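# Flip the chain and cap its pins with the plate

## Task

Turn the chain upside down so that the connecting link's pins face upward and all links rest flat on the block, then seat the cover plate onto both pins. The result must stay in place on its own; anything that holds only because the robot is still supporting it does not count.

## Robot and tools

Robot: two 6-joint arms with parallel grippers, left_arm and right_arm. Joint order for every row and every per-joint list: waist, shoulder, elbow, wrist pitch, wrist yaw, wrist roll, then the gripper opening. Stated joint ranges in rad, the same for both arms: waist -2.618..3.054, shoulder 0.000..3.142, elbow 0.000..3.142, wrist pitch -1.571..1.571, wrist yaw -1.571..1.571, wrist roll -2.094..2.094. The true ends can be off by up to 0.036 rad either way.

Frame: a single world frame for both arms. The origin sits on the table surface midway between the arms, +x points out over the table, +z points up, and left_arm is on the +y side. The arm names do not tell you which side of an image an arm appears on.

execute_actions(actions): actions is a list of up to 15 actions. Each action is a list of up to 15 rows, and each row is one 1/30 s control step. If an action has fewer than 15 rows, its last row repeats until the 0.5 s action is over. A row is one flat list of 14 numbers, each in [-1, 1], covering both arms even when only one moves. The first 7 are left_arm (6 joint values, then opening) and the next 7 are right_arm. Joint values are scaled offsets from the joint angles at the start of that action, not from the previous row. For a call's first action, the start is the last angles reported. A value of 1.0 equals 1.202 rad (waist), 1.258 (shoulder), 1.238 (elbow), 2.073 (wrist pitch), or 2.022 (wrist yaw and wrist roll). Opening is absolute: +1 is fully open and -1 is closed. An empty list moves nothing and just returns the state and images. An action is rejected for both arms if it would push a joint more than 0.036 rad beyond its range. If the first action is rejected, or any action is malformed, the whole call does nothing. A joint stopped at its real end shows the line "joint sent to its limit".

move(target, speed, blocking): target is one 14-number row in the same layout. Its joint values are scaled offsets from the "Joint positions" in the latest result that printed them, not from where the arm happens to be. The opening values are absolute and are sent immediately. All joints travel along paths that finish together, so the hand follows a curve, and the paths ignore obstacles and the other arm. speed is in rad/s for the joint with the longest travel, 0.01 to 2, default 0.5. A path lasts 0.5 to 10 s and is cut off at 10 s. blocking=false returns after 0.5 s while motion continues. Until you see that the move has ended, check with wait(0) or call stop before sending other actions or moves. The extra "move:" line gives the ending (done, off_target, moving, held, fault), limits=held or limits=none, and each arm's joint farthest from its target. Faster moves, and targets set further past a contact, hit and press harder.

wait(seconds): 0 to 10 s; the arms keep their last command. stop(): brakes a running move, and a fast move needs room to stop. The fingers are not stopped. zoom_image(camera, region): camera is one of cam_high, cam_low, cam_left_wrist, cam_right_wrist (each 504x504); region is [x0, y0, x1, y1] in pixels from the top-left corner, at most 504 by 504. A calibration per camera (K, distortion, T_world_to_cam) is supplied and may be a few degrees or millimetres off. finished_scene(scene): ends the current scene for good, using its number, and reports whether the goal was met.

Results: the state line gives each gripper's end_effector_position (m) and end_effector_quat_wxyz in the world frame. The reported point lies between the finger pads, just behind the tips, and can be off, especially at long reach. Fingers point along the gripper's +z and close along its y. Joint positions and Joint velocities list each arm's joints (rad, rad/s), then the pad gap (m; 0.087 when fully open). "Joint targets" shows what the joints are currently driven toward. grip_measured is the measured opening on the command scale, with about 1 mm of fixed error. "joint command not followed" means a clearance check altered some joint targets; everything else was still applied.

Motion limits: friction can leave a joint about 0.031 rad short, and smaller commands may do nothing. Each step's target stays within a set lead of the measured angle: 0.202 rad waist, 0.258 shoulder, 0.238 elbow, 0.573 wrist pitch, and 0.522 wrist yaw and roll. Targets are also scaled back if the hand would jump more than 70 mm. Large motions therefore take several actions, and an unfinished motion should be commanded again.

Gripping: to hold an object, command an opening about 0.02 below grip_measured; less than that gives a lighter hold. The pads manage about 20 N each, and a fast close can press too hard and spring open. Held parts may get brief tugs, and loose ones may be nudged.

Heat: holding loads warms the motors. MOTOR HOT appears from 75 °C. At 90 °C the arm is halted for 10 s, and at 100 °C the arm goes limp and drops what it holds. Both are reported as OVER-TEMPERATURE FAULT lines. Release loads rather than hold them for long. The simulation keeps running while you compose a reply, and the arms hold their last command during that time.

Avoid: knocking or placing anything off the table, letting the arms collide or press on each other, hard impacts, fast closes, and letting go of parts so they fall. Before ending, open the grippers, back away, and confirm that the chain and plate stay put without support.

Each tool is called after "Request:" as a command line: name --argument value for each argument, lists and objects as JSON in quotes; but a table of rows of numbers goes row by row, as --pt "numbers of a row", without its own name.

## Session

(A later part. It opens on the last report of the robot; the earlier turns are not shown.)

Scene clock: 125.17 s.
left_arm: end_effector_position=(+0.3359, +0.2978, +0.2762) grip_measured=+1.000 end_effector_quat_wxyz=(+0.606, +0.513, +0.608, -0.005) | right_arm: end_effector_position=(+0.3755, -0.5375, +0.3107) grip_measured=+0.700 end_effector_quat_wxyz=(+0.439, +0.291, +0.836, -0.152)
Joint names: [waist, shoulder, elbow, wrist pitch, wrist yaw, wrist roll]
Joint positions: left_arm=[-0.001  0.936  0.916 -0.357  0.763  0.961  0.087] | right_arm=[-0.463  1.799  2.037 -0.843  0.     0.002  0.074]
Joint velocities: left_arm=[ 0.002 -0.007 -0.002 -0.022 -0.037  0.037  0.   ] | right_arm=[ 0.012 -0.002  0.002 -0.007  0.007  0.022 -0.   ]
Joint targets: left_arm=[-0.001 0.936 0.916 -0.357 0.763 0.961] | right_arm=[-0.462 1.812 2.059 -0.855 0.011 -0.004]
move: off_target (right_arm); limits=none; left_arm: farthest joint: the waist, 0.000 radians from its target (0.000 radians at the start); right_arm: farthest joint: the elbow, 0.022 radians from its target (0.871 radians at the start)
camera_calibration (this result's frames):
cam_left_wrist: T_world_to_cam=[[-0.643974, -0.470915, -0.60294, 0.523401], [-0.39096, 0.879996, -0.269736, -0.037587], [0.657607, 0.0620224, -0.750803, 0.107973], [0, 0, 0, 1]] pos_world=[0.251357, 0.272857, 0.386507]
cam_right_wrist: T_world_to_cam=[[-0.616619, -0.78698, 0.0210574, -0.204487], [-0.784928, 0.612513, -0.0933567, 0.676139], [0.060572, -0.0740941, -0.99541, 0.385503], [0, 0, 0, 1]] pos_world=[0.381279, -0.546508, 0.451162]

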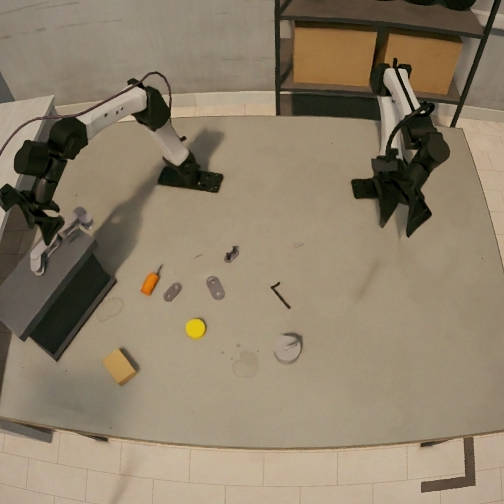

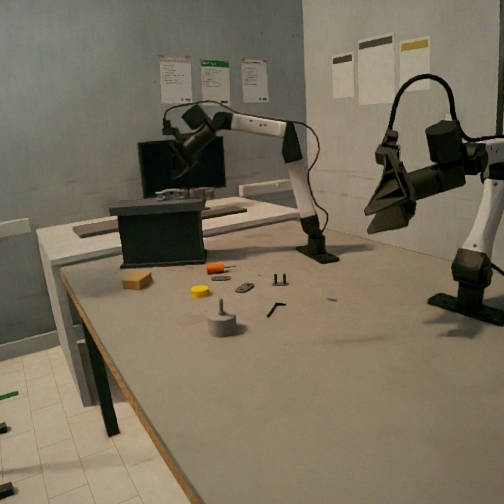

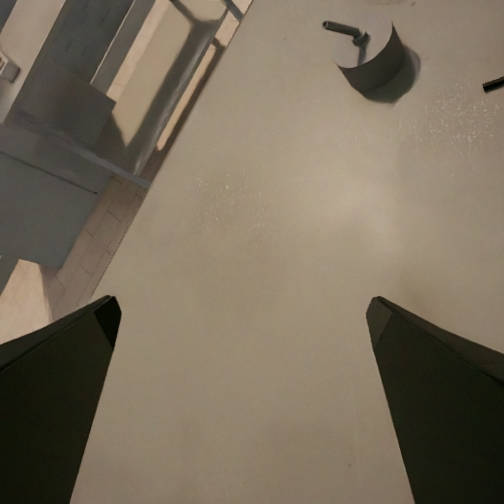

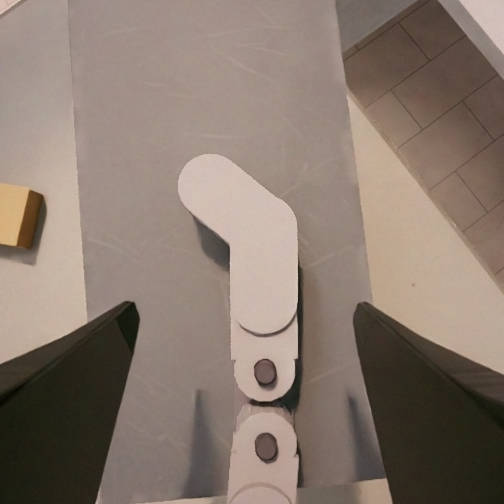

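Request:
move --target '[0,0,0,0,0,0,1,-0.022,-0.059,-0.254,0.129,0,0,0.3]' --speed 0.25

Scene clock: 132.20 s.
left_arm: end_effector_position=(+0.3359, +0.2978, +0.2762) grip_measured=+1.000 end_effector_quat_wxyz=(+0.606, +0.513, +0.608, -0.005) | right_arm: end_effector_position=(+0.3777, -0.5512, +0.2589) grip_measured=+0.300 end_effector_quat_wxyz=(+0.443, +0.298, +0.830, -0.158)
Joint names: [waist, shoulder, elbow, wrist pitch, wrist yaw, wrist roll]
Joint positions: left_arm=[-0.001  0.936  0.916 -0.357  0.763  0.961  0.087] | right_arm=[-0.482  1.746  1.741 -0.586  0.     0.001  0.057]
Joint velocities: left_arm=[ 0.012 -0.022 -0.017 -0.125  0.051 -0.007  0.   ] | right_arm=[-0.002 -0.002 -0.012 -0.066 -0.007 -0.007  0.001]
Joint targets: left_arm=[-0.001 0.936 0.916 -0.357 0.763 0.961] | right_arm=[-0.490 1.724 1.722 -0.575 0.000 0.002]
move: off_target (right_arm); limits=none; left_arm: farthest joint: the waist, 0.000 radians from its target (0.000 radians at the start); right_arm: farthest joint: the shoulder, 0.021 radians from its target (0.074 radians at the start)
camera_calibration (this result's frames):
cam_left_wrist: T_world_to_cam=[[-0.643974, -0.470915, -0.60294, 0.523401], [-0.39096, 0.879996, -0.269736, -0.037587], [0.657607, 0.0620224, -0.750803, 0.107973], [0, 0, 0, 1]] pos_world=[0.251357, 0.272857, 0.386507]
cam_right_wrist: T_world_to_cam=[[-0.631531, -0.775049, 0.0216328, -0.200712], [-0.772186, 0.62619, -0.107776, 0.687838], [0.0699855, -0.0847685, -0.99394, 0.323012], [0, 0, 0, 1]] pos_world=[0.381776, -0.558897, 0.399529]

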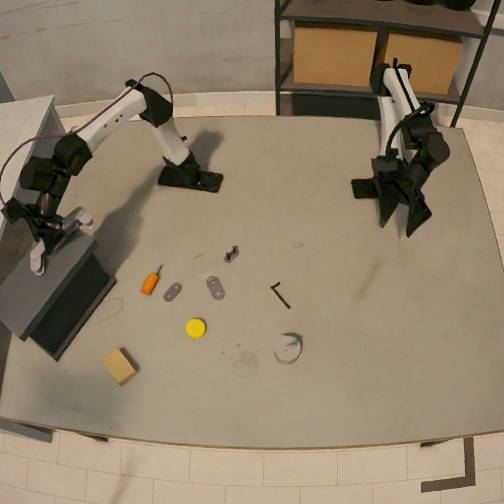

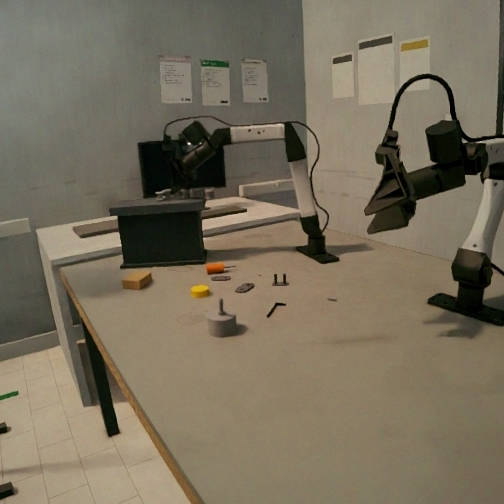

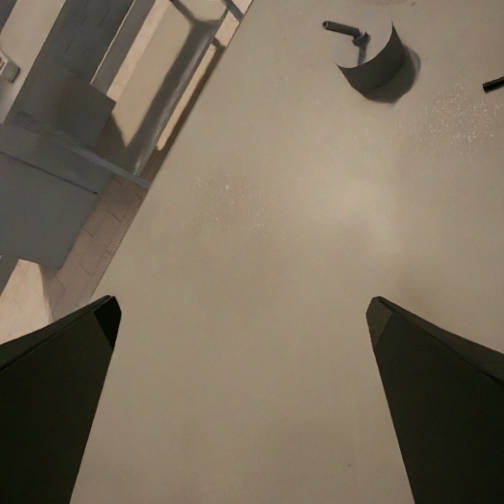

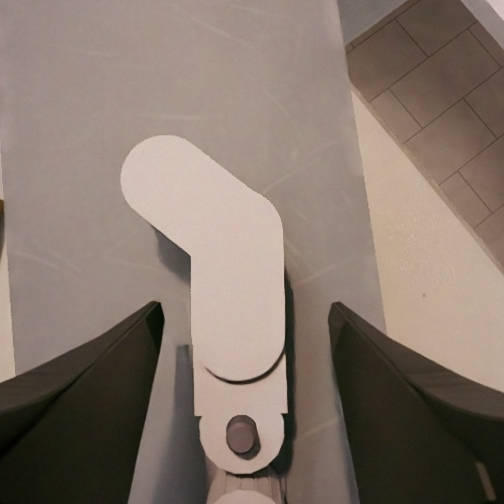

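Request:
execute_actions --actions '[[[0,0,0,0,0,0,1,0.008,0,0,-0.018,0,0,0.0]],[[0,0,0,0,0,0,1,0,0,0,0,0,0,-0.2]],[[0,0,0,0,0,0,1,0,0,0,0,0,0,-0.32]],[[0,0,0,0,0,0,1,0,0,0,0,0,0,-0.42]]]'

Request:
move --target '[0,0,0,0,0,0,1,0,0.255,0.345,-0.05,0,0,-0.42]' --speed 0.2

Request:
zoom_image --camera "cam_high" --region '[0,170,160,330]'

Scene clock: 139.63 s.
left_arm: end_effector_position=(+0.3359, +0.2978, +0.2762) grip_measured=+1.000 end_effector_quat_wxyz=(+0.606, +0.513, +0.608, -0.005) | right_arm: end_effector_position=(+0.3744, -0.5483, +0.2545) grip_measured=-0.352 end_effector_quat_wxyz=(+0.433, +0.299, +0.836, -0.154)
Joint names: [waist, shoulder, elbow, wrist pitch, wrist yaw, wrist roll]
Joint positions: left_arm=[-0.001  0.936  0.916 -0.357  0.763  0.961  0.087] | right_arm=[-0.482  1.746  1.741 -0.61  -0.     0.001  0.028]
Joint velocities: left_arm=[-0.007  0.002  0.017 -0.066  0.007 -0.051  0.   ] | right_arm=[-0.002  0.007 -0.007  0.066 -0.022 -0.022 -0.   ]
Joint targets: left_arm=[-0.001 0.936 0.916 -0.357 0.763 0.961] | right_arm=[-0.482 1.746 1.741 -0.610 -0.000 0.001]
camera_calibration (this result's frames):
cam_left_wrist: T_world_to_cam=[[-0.643974, -0.470915, -0.60294, 0.523401], [-0.39096, 0.879996, -0.269736, -0.037587], [0.657607, 0.0620224, -0.750803, 0.107973], [0, 0, 0, 1]] pos_world=[0.251357, 0.272857, 0.386507]
cam_right_wrist: T_world_to_cam=[[-0.630646, -0.775784, 0.0211149, -0.201072], [-0.774359, 0.627216, -0.0834769, 0.678288], [0.0515164, -0.0689949, -0.996286, 0.335223], [0, 0, 0, 1]] pos_world=[0.381164, -0.558293, 0.394845]

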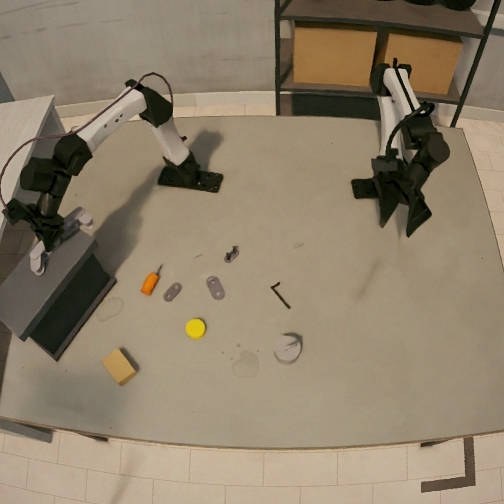

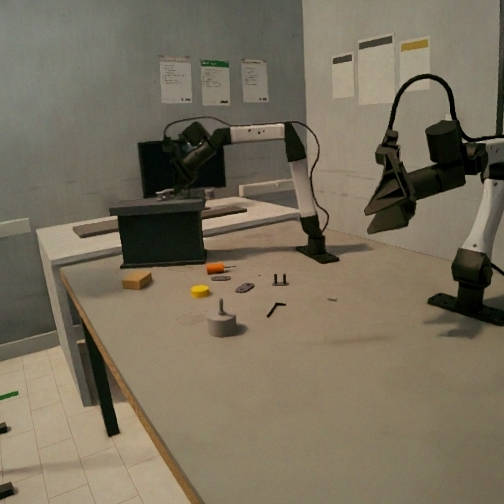

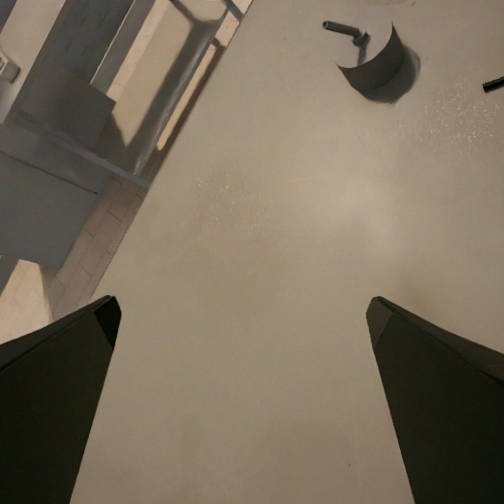

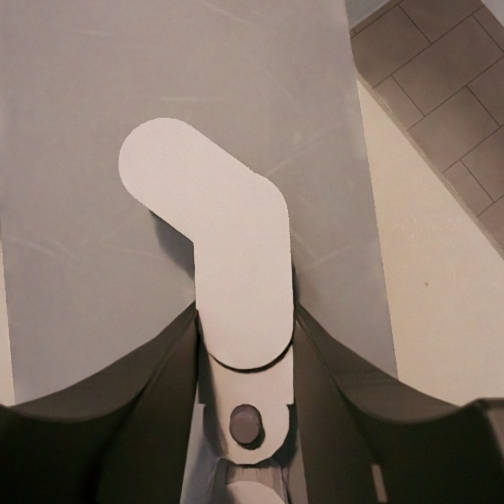

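Scene clock: 142.10 s.
left_arm: end_effector_position=(+0.3359, +0.2978, +0.2762) grip_measured=+1.000 end_effector_quat_wxyz=(+0.606, +0.513, +0.608, -0.005) | right_arm: end_effector_position=(+0.4274, -0.5918, +0.2553) grip_measured=-0.352 end_effector_quat_wxyz=(+0.436, +0.299, +0.835, -0.155)
Joint names: [waist, shoulder, elbow, wrist pitch, wrist yaw, wrist roll]
Joint positions: left_arm=[-0.001  0.936  0.916 -0.357  0.763  0.961  0.087] | right_arm=[-0.482  2.047  2.147 -0.709 -0.     0.001  0.028]
Joint velocities: left_arm=[ 0.012  0.007 -0.007  0.007  0.007 -0.022  0.   ] | right_arm=[-0.002  0.002 -0.007 -0.066 -0.081  0.066  0.   ]
Joint targets: left_arm=[-0.001 0.936 0.916 -0.357 0.763 0.961] | right_arm=[-0.482 2.067 2.169 -0.714 -0.000 0.001]
move: off_target (right_arm); limits=none; left_arm: farthest joint: the waist, 0.000 radians from its target (0.000 radians at the start); right_arm: farthest joint: the elbow, 0.022 radians from its target (0.427 radians at the start)
camera_calibration (this result's frames):
cam_left_wrist: T_world_to_cam=[[-0.643974, -0.470915, -0.60294, 0.523401], [-0.39096, 0.879996, -0.269736, -0.037587], [0.657607, 0.0620224, -0.750803, 0.107973], [0, 0, 0, 1]] pos_world=[0.251357, 0.272857, 0.386507]
cam_right_wrist: T_world_to_cam=[[-0.630733, -0.775712, 0.0211364, -0.201295], [-0.774003, 0.626924, -0.0887976, 0.747646], [0.0556305, -0.0723673, -0.995825, 0.326441], [0, 0, 0, 1]] pos_world=[0.433557, -0.60124, 0.395722]

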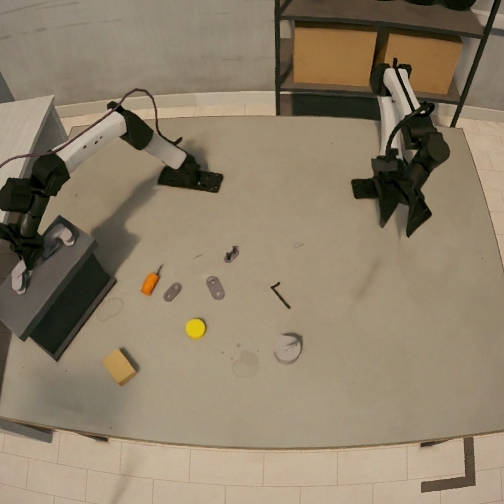

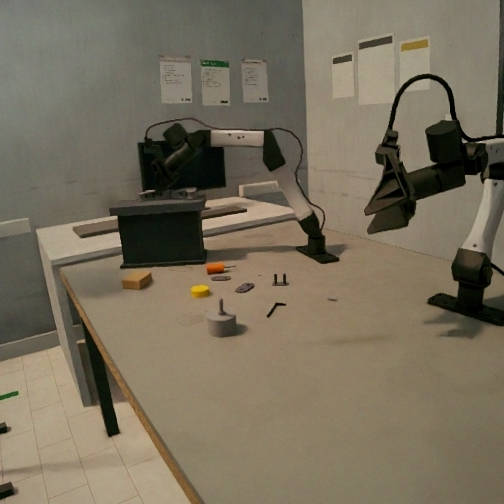

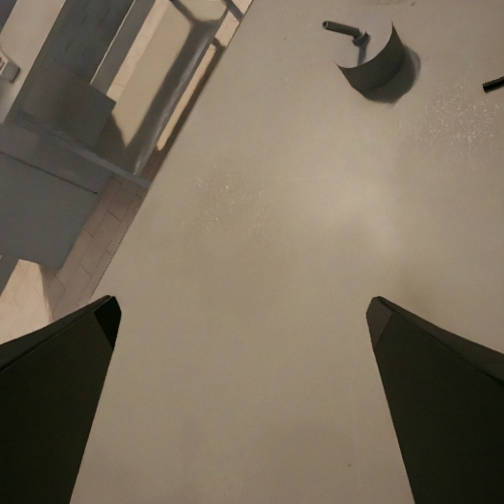

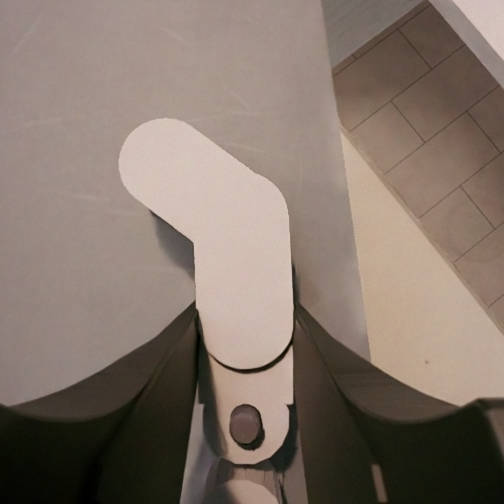

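Region (0, 170, 160, 330) of cam_high's 504x504 image, scaled by 3.150, with more detail than that image has.

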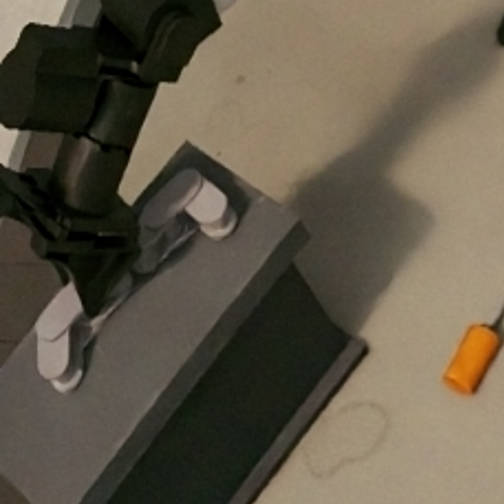

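Request:
execute_actions --actions '[[[0,0,0,0,0,0,1,0,0,0,0,0,0,-0.25]],[[0,0,0,0,0,0,1,0,0,0,0,0,0,0.3]]]'

Request:
move --target '[0,0,0,0,0,0,1,0,-0.213,-0.103,-0.07,0,0,0.3]' --speed 0.3

Request:
zoom_image --camera "cam_high" --region '[130,240,250,320]'

Scene clock: 146.87 s.
left_arm: end_effector_position=(+0.3359, +0.2978, +0.2762) grip_measured=+1.000 end_effector_quat_wxyz=(+0.606, +0.513, +0.608, -0.005) | right_arm: end_effector_position=(+0.4274, -0.5918, +0.2553) grip_measured=+0.300 end_effector_quat_wxyz=(+0.436, +0.299, +0.835, -0.155)
Joint names: [waist, shoulder, elbow, wrist pitch, wrist yaw, wrist roll]
Joint positions: left_arm=[-0.001  0.936  0.916 -0.357  0.763  0.961  0.087] | right_arm=[-0.482  2.047  2.147 -0.709 -0.     0.001  0.057]
Joint velocities: left_arm=[-0.012 -0.002 -0.012 -0.022 -0.066 -0.007  0.   ] | right_arm=[-0.017 -0.007  0.002 -0.022  0.022 -0.051 -0.   ]
Joint targets: left_arm=[-0.001 0.936 0.916 -0.357 0.763 0.961] | right_arm=[-0.482 2.047 2.147 -0.709 -0.000 0.001]
camera_calibration (this result's frames):
cam_left_wrist: T_world_to_cam=[[-0.643974, -0.470915, -0.60294, 0.523401], [-0.39096, 0.879996, -0.269736, -0.037587], [0.657607, 0.0620224, -0.750803, 0.107973], [0, 0, 0, 1]] pos_world=[0.251357, 0.272857, 0.386507]
cam_right_wrist: T_world_to_cam=[[-0.630733, -0.775712, 0.0211364, -0.201295], [-0.774003, 0.626924, -0.0887976, 0.747646], [0.0556305, -0.0723673, -0.995825, 0.326441], [0, 0, 0, 1]] pos_world=[0.433557, -0.60124, 0.395722]

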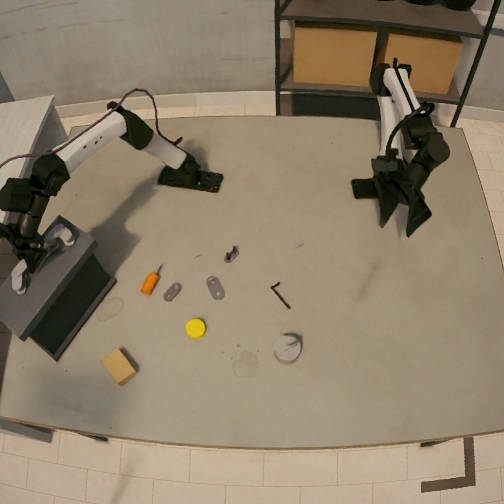

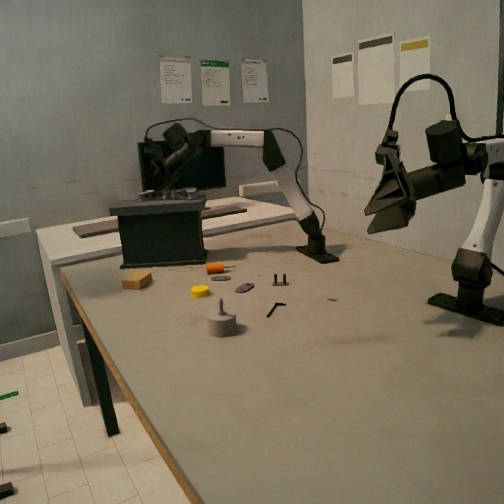

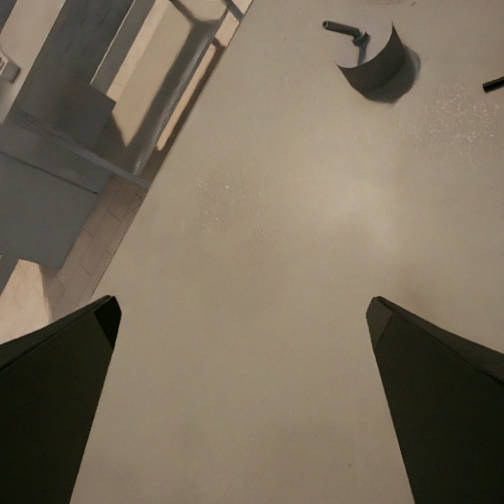

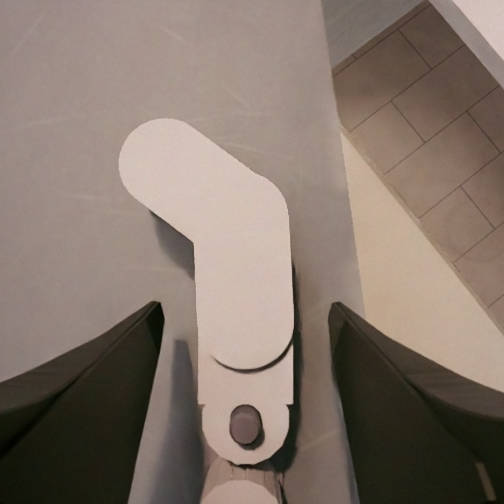

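Scene clock: 148.43 s.
left_arm: end_effector_position=(+0.3359, +0.2978, +0.2762) grip_measured=+1.000 end_effector_quat_wxyz=(+0.606, +0.513, +0.608, -0.005) | right_arm: end_effector_position=(+0.3690, -0.5439, +0.3171) grip_measured=+0.300 end_effector_quat_wxyz=(+0.444, +0.297, +0.830, -0.158)
Joint names: [waist, shoulder, elbow, wrist pitch, wrist yaw, wrist roll]
Joint positions: left_arm=[-0.001  0.936  0.916 -0.357  0.763  0.961  0.087] | right_arm=[-0.482  1.791  2.043 -0.842 -0.     0.001  0.057]
Joint velocities: left_arm=[ 0.007 -0.007 -0.012 -0.022  0.037 -0.037  0.   ] | right_arm=[-0.022  0.017 -0.007 -0.037 -0.022  0.051 -0.   ]
Joint targets: left_arm=[-0.001 0.936 0.916 -0.357 0.763 0.961] | right_arm=[-0.482 1.779 2.019 -0.854 -0.000 0.001]
move: off_target (right_arm); limits=none; left_arm: farthest joint: the waist, 0.000 radians from its target (0.000 radians at the start); right_arm: farthest joint: the elbow, 0.023 radians from its target (0.127 radians at the start)
camera_calibration (this result's frames):
cam_left_wrist: T_world_to_cam=[[-0.643974, -0.470915, -0.60294, 0.523401], [-0.39096, 0.879996, -0.269736, -0.037587], [0.657607, 0.0620224, -0.750803, 0.107973], [0, 0, 0, 1]] pos_world=[0.251357, 0.272857, 0.386507]
cam_right_wrist: T_world_to_cam=[[-0.631058, -0.775446, 0.021211, -0.20206], [-0.77249, 0.625683, -0.108537, 0.682942], [0.0708931, -0.0848783, -0.993866, 0.381641], [0, 0, 0, 1]] pos_world=[0.372998, -0.551599, 0.45771]

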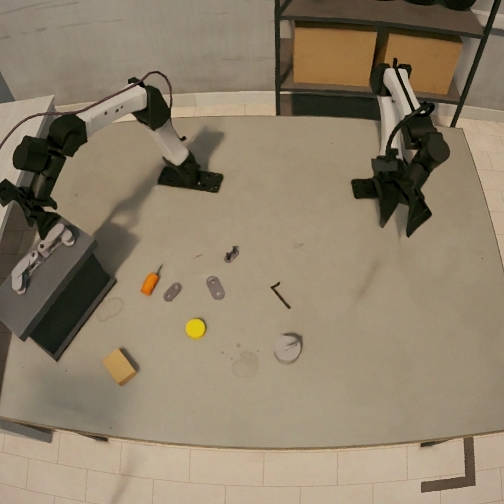

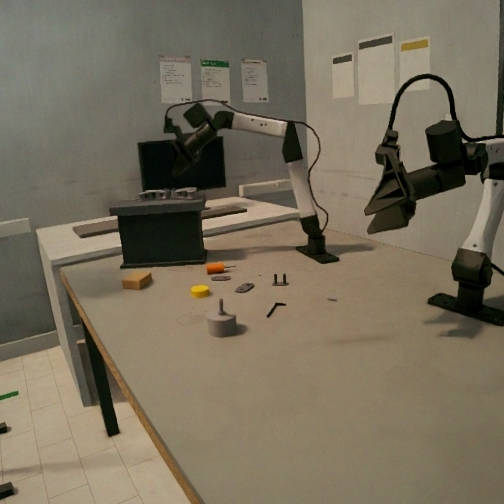

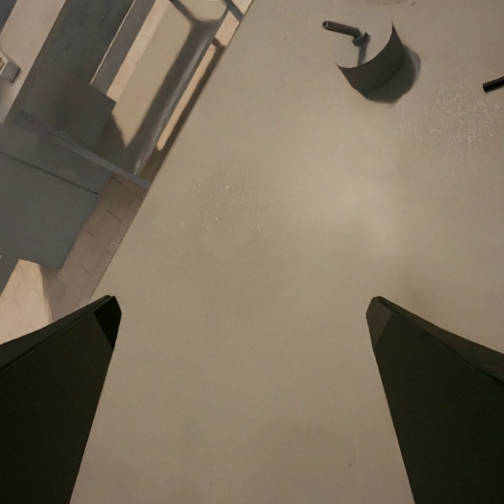

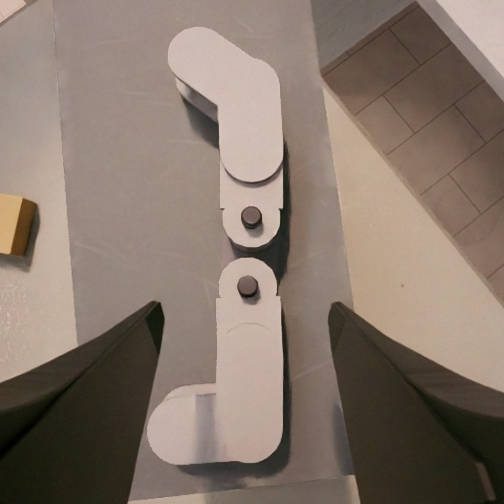

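Region (130, 240, 250, 320) of cam_high's 504x504 image, scaled by 4.200, with more detail than that image has.

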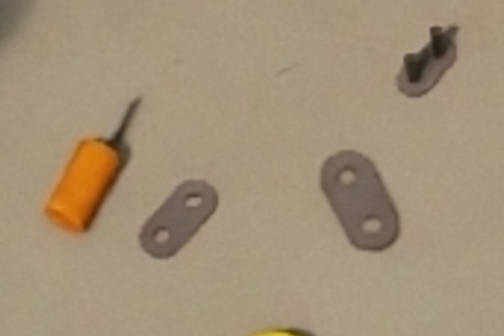

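Request:
move --target '[0,0,0,0,0,0,1,0,-0.05,-0.26,0.117,0,0,0.1]' --speed 0.3

Request:
execute_actions --actions '[[[0,0,0,0,0,0,1,0,0,0,0,0,0,-0.25]],[[0,0,0,0,0,0,1,0,0,0,0,0,0,-0.36]],[[0,0,0,0,0,0,1,0,0,0,0,0,0,-0.44]],[[0,0,0,0,0,0,1,0,0,0,0,0,0,0.2]]]'

Scene clock: 159.27 s.
left_arm: end_effector_position=(+0.3359, +0.2978, +0.2762) grip_measured=+1.000 end_effector_quat_wxyz=(+0.606, +0.513, +0.608, -0.005) | right_arm: end_effector_position=(+0.3747, -0.5486, +0.2515) grip_measured=+0.100 end_effector_quat_wxyz=(+0.431, +0.300, +0.837, -0.154)
Joint names: [waist, shoulder, elbow, wrist pitch, wrist yaw, wrist roll]
Joint positions: left_arm=[-0.001  0.936  0.916 -0.357  0.763  0.961  0.087] | right_arm=[-0.482  1.75   1.739 -0.609 -0.     0.001  0.048]
Joint velocities: left_arm=[-0.007 -0.017 -0.007 -0.022 -0.007 -0.022  0.   ] | right_arm=[-0.007 -0.002 -0.012  0.037 -0.051  0.007  0.001]
Joint targets: left_arm=[-0.001 0.936 0.916 -0.357 0.763 0.961] | right_arm=[-0.482 1.728 1.721 -0.599 -0.000 0.001]
move: off_target (right_arm); limits=none; left_arm: farthest joint: the waist, 0.000 radians from its target (0.000 radians at the start); right_arm: farthest joint: the shoulder, 0.022 radians from its target (0.062 radians at the start)
camera_calibration (this result's frames):
cam_left_wrist: T_world_to_cam=[[-0.643974, -0.470915, -0.60294, 0.523401], [-0.39096, 0.879996, -0.269736, -0.037587], [0.657607, 0.0620224, -0.750803, 0.107973], [0, 0, 0, 1]] pos_world=[0.251357, 0.272857, 0.386507]
cam_right_wrist: T_world_to_cam=[[-0.630546, -0.775865, 0.0210896, -0.201087], [-0.774739, 0.627527, -0.0773932, 0.677221], [0.0468124, -0.0651389, -0.996778, 0.336227], [0, 0, 0, 1]] pos_world=[0.382136, -0.55909, 0.391797]

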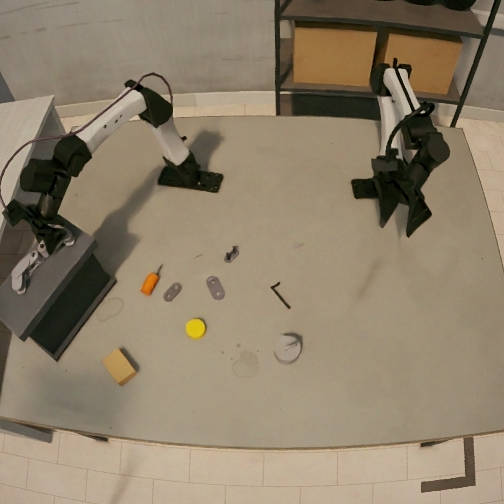

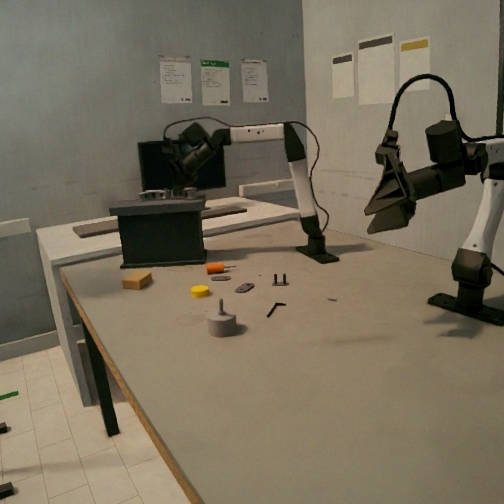

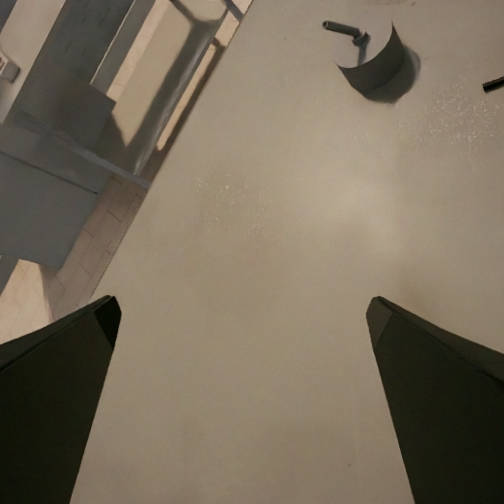

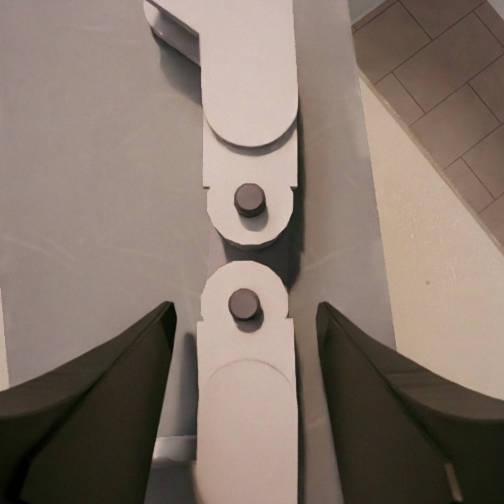

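Scene clock: 161.27 s.
left_arm: end_effector_position=(+0.3359, +0.2978, +0.2762) grip_measured=+1.000 end_effector_quat_wxyz=(+0.606, +0.513, +0.608, -0.005) | right_arm: end_effector_position=(+0.3747, -0.5486, +0.2515) grip_measured=+0.200 end_effector_quat_wxyz=(+0.431, +0.300, +0.837, -0.154)
Joint names: [waist, shoulder, elbow, wrist pitch, wrist yaw, wrist roll]
Joint positions: left_arm=[-0.001  0.936  0.916 -0.357  0.763  0.961  0.087] | right_arm=[-0.482  1.75   1.739 -0.609 -0.     0.001  0.052]
Joint velocities: left_arm=[-0.012 -0.002 -0.032  0.007  0.037  0.022  0.   ] | right_arm=[ 0.007 -0.007 -0.017  0.022 -0.007 -0.037 -0.001]
Joint targets: left_arm=[-0.001 0.936 0.916 -0.357 0.763 0.961] | right_arm=[-0.482 1.750 1.739 -0.609 -0.000 0.001]
camera_calibration (this result's frames):
cam_left_wrist: T_world_to_cam=[[-0.643974, -0.470915, -0.60294, 0.523401], [-0.39096, 0.879996, -0.269736, -0.037587], [0.657607, 0.0620224, -0.750803, 0.107973], [0, 0, 0, 1]] pos_world=[0.251357, 0.272857, 0.386507]
cam_right_wrist: T_world_to_cam=[[-0.630546, -0.775865, 0.0210896, -0.201087], [-0.774739, 0.627527, -0.0773932, 0.677221], [0.0468124, -0.0651389, -0.996778, 0.336227], [0, 0, 0, 1]] pos_world=[0.382136, -0.55909, 0.391797]

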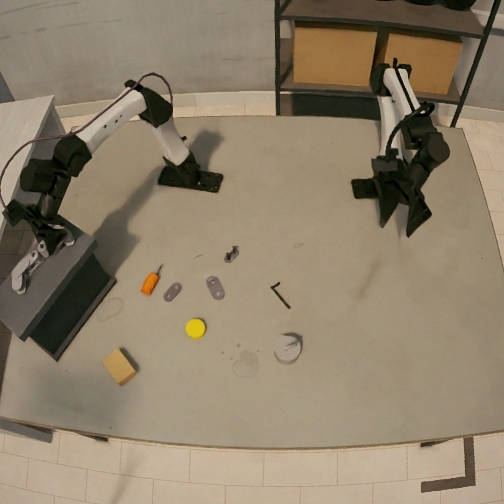

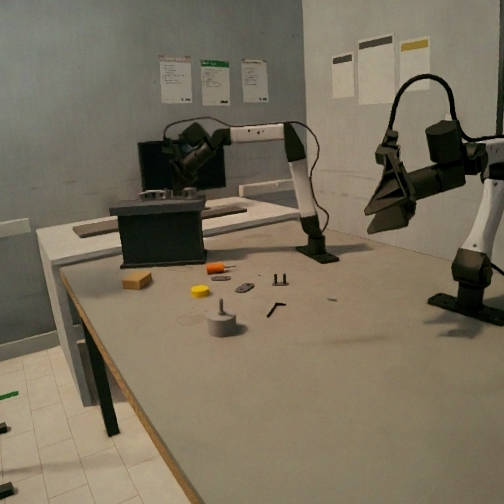

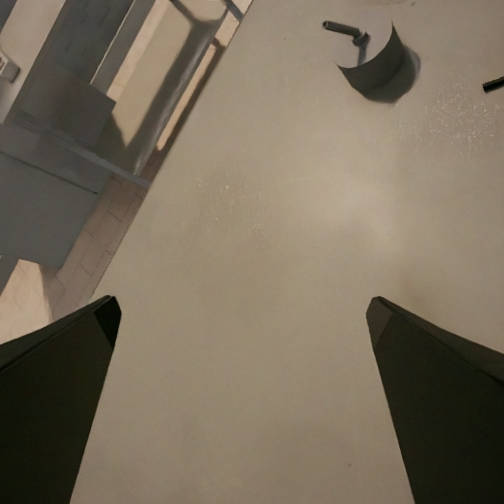

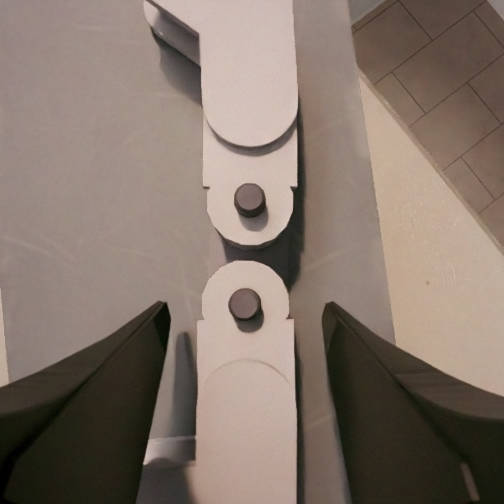

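Request:
move --target '[0,0,0,0,0,0,1,0,-0.13,0,0,0,0,0.2]' --speed 0.4

Request:
move --target '[0,0,0,0,0,0,1,0.838,0,0,0,0.386,0.361,0.2]' --speed 0.7

Request:
move --target '[0,0,0,0,0,0,1,0,0,-0.69,0.202,0,0,0.2]' --speed 0.6

Scene clock: 165.87 s.
left_arm: end_effector_position=(+0.3359, +0.2978, +0.2762) grip_measured=+1.000 end_effector_quat_wxyz=(+0.606, +0.513, +0.608, -0.005) | right_arm: end_effector_position=(+0.3533, -0.5310, +0.3251) grip_measured=+0.200 end_effector_quat_wxyz=(+0.497, +0.286, +0.800, -0.177)
Joint names: [waist, shoulder, elbow, wrist pitch, wrist yaw, wrist roll]
Joint positions: left_arm=[-0.001  0.936  0.916 -0.357  0.763  0.961  0.087] | right_arm=[-0.482  1.59   1.739 -0.608 -0.     0.001  0.052]
Joint velocities: left_arm=[-0.002  0.012 -0.012  0.007 -0.051 -0.066  0.   ] | right_arm=[ 0.007  0.002 -0.002 -0.007  0.051 -0.022  0.   ]
Joint targets: left_arm=[-0.001 0.936 0.916 -0.357 0.763 0.961] | right_arm=[-0.482 1.587 1.739 -0.609 -0.000 0.001]
move: done; limits=none; left_arm: farthest joint: the waist, 0.000 radians from its target (0.000 radians at the start); right_arm: farthest joint: the shoulder, 0.004 radians from its target (0.164 radians at the start)
camera_calibration (this result's frames):
cam_left_wrist: T_world_to_cam=[[-0.643974, -0.470915, -0.60294, 0.523401], [-0.39096, 0.879996, -0.269736, -0.037587], [0.657607, 0.0620224, -0.750803, 0.107973], [0, 0, 0, 1]] pos_world=[0.251357, 0.272857, 0.386507]
cam_right_wrist: T_world_to_cam=[[-0.633209, -0.773683, 0.0214923, -0.200553], [-0.755106, 0.611433, -0.236568, 0.691519], [0.169887, -0.166026, -0.971377, 0.306428], [0, 0, 0, 1]] pos_world=[0.343119, -0.527107, 0.465559]

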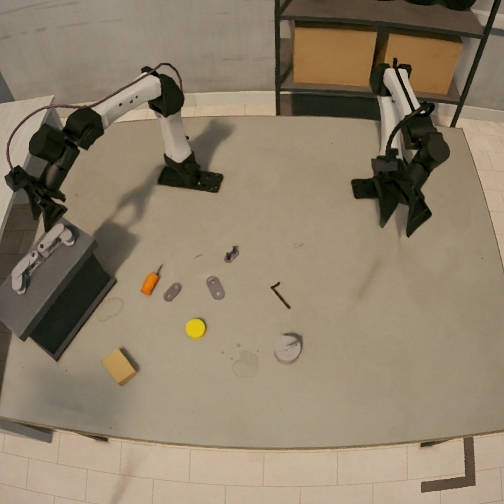

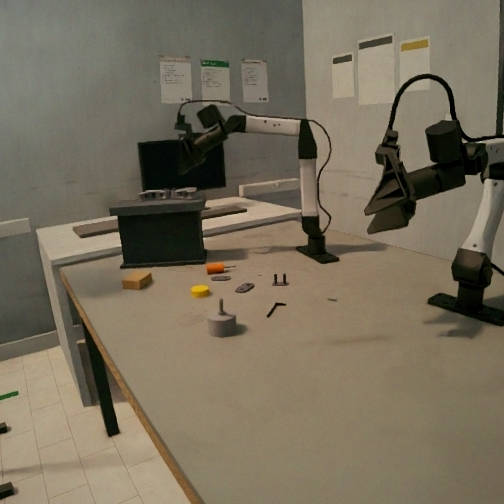

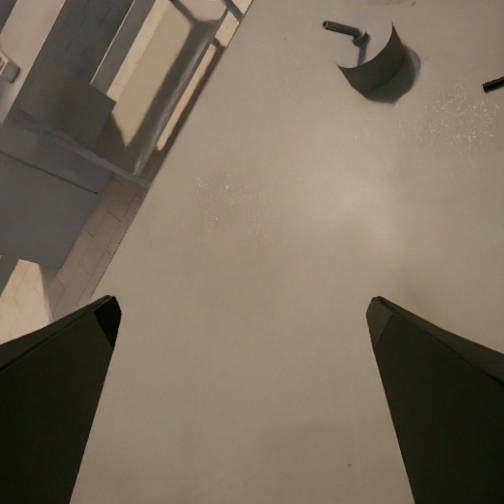

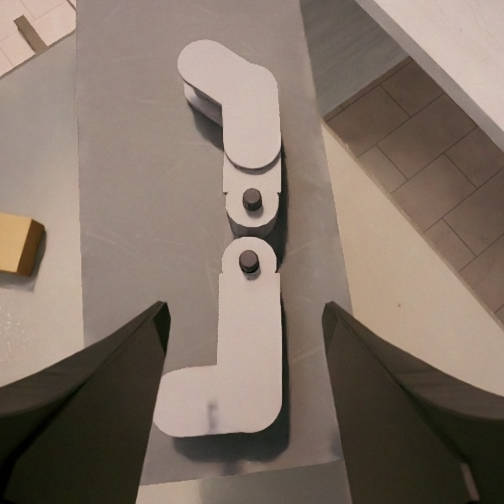

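Scene clock: 168.13 s.
left_arm: end_effector_position=(+0.3359, +0.2978, +0.2762) grip_measured=+1.000 end_effector_quat_wxyz=(+0.606, +0.513, +0.608, -0.005) | right_arm: end_effector_position=(+0.4456, -0.1947, +0.3479) grip_measured=+0.200 end_effector_quat_wxyz=(+0.583, +0.352, +0.732, -0.032)
Joint names: [waist, shoulder, elbow, wrist pitch, wrist yaw, wrist roll]
Joint positions: left_arm=[-0.001  0.936  0.916 -0.357  0.763  0.961  0.087] | right_arm=[ 0.526  1.59   1.739 -0.608  0.769  0.725  0.052]
Joint velocities: left_arm=[ 0.012  0.017 -0.007  0.007 -0.051 -0.022  0.   ] | right_arm=[-0.002  0.002  0.007 -0.095 -0.066 -0.022  0.001]
Joint targets: left_arm=[-0.001 0.936 0.916 -0.357 0.763 0.961] | right_arm=[0.525 1.590 1.739 -0.608 0.780 0.731]
move: done; limits=none; left_arm: farthest joint: the waist, 0.000 radians from its target (0.000 radians at the start); right_arm: farthest joint: the wrist yaw, 0.011 radians from its target (0.781 radians at the start)
camera_calibration (this result's frames):
cam_left_wrist: T_world_to_cam=[[-0.643974, -0.470915, -0.60294, 0.523401], [-0.39096, 0.879996, -0.269736, -0.037587], [0.657607, 0.0620224, -0.750803, 0.107973], [0, 0, 0, 1]] pos_world=[0.251357, 0.272857, 0.386507]
cam_right_wrist: T_world_to_cam=[[-0.557857, -0.756078, -0.342258, 0.213945], [-0.686828, 0.652082, -0.321024, 0.567886], [0.4659, 0.0559873, -0.883065, 0.249307], [0, 0, 0, 1]] pos_world=[0.393239, -0.222507, 0.475683]

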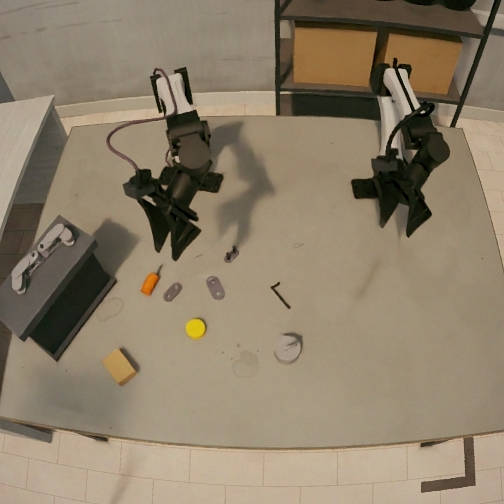

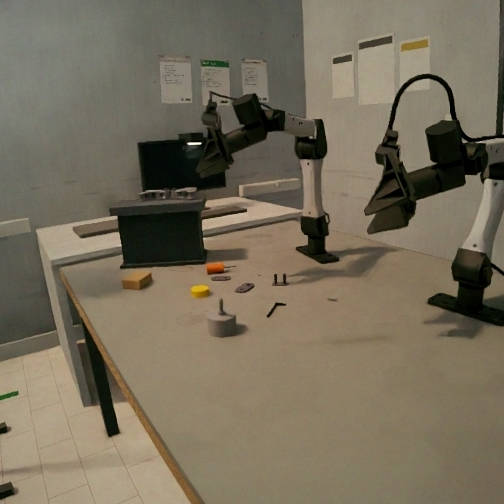

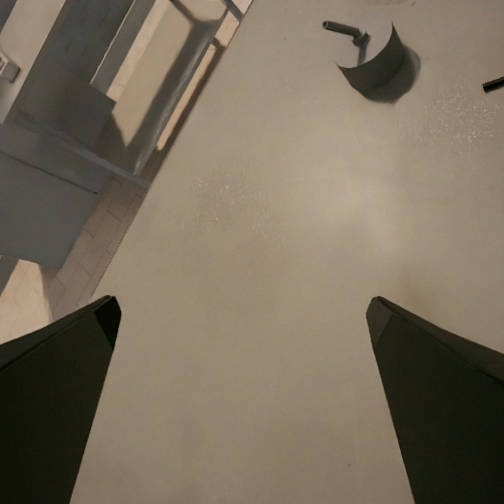

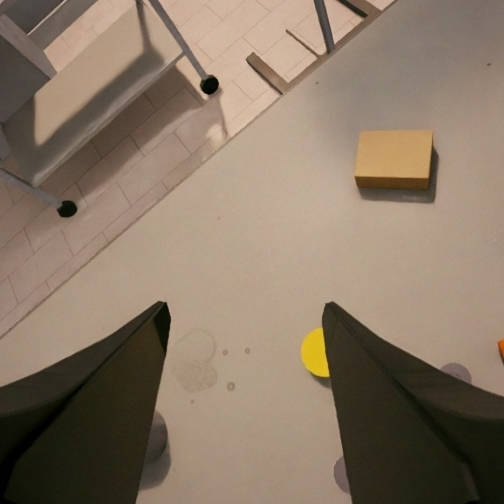

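Scene clock: 170.33 s.
left_arm: end_effector_position=(+0.3359, +0.2978, +0.2762) grip_measured=+1.000 end_effector_quat_wxyz=(+0.606, +0.513, +0.608, -0.005) | right_arm: end_effector_position=(+0.3734, -0.2188, +0.0769) grip_measured=+0.200 end_effector_quat_wxyz=(+0.444, +0.297, +0.831, -0.153)
Joint names: [waist, shoulder, elbow, wrist pitch, wrist yaw, wrist roll]
Joint positions: left_arm=[-0.001  0.936  0.916 -0.357  0.763  0.961  0.087] | right_arm=[ 0.526  1.59   0.898 -0.201  0.769  0.725  0.052]
Joint velocities: left_arm=[-0.002 -0.007 -0.002  0.022 -0.007  0.022  0.   ] | right_arm=[-0.022 -0.002  0.002 -0.11  -0.022  0.007  0.   ]
Joint targets: left_arm=[-0.001 0.936 0.916 -0.357 0.763 0.961] | right_arm=[0.526 1.590 0.884 -0.189 0.769 0.725]
move: done; limits=none; left_arm: farthest joint: the waist, 0.000 radians from its target (0.000 radians at the start); right_arm: farthest joint: the elbow, 0.013 radians from its target (0.854 radians at the start)
camera_calibration (this result's frames):
cam_left_wrist: T_world_to_cam=[[-0.643974, -0.470915, -0.60294, 0.523401], [-0.39096, 0.879996, -0.269736, -0.037587], [0.657607, 0.0620224, -0.750803, 0.107973], [0, 0, 0, 1]] pos_world=[0.251357, 0.272857, 0.386507]
cam_right_wrist: T_world_to_cam=[[-0.626859, -0.779037, 0.0122105, 0.0562777], [-0.775671, 0.622521, -0.103931, 0.457004], [0.0733647, -0.0746212, -0.99451, 0.171544], [0, 0, 0, 1]] pos_world=[0.377178, -0.227851, 0.217412]

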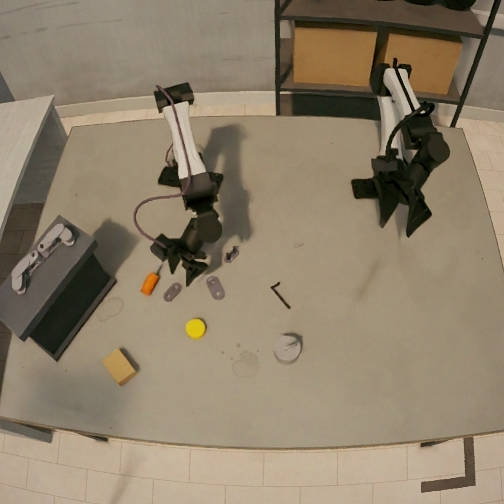

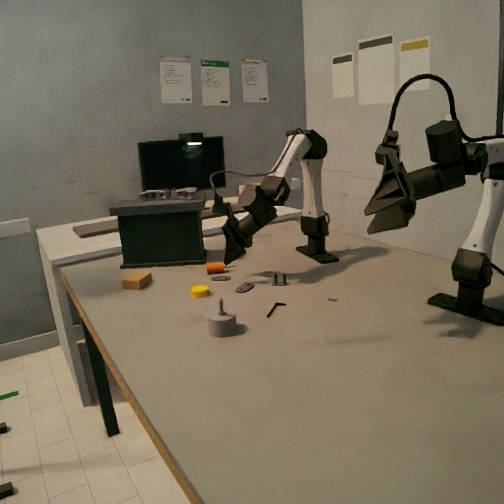

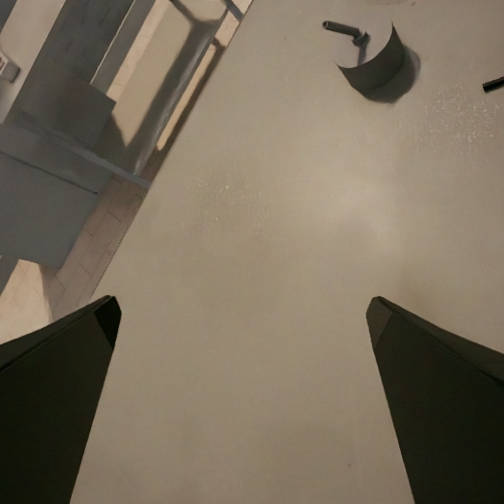

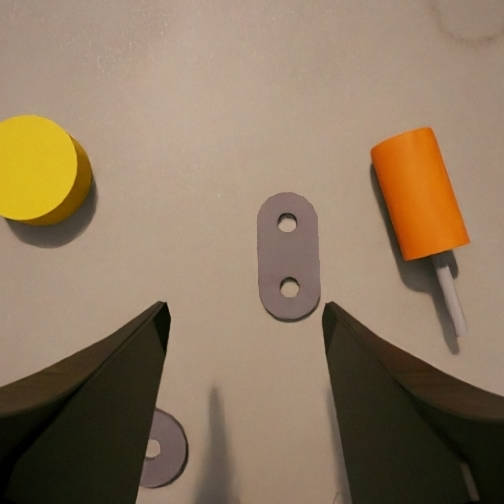

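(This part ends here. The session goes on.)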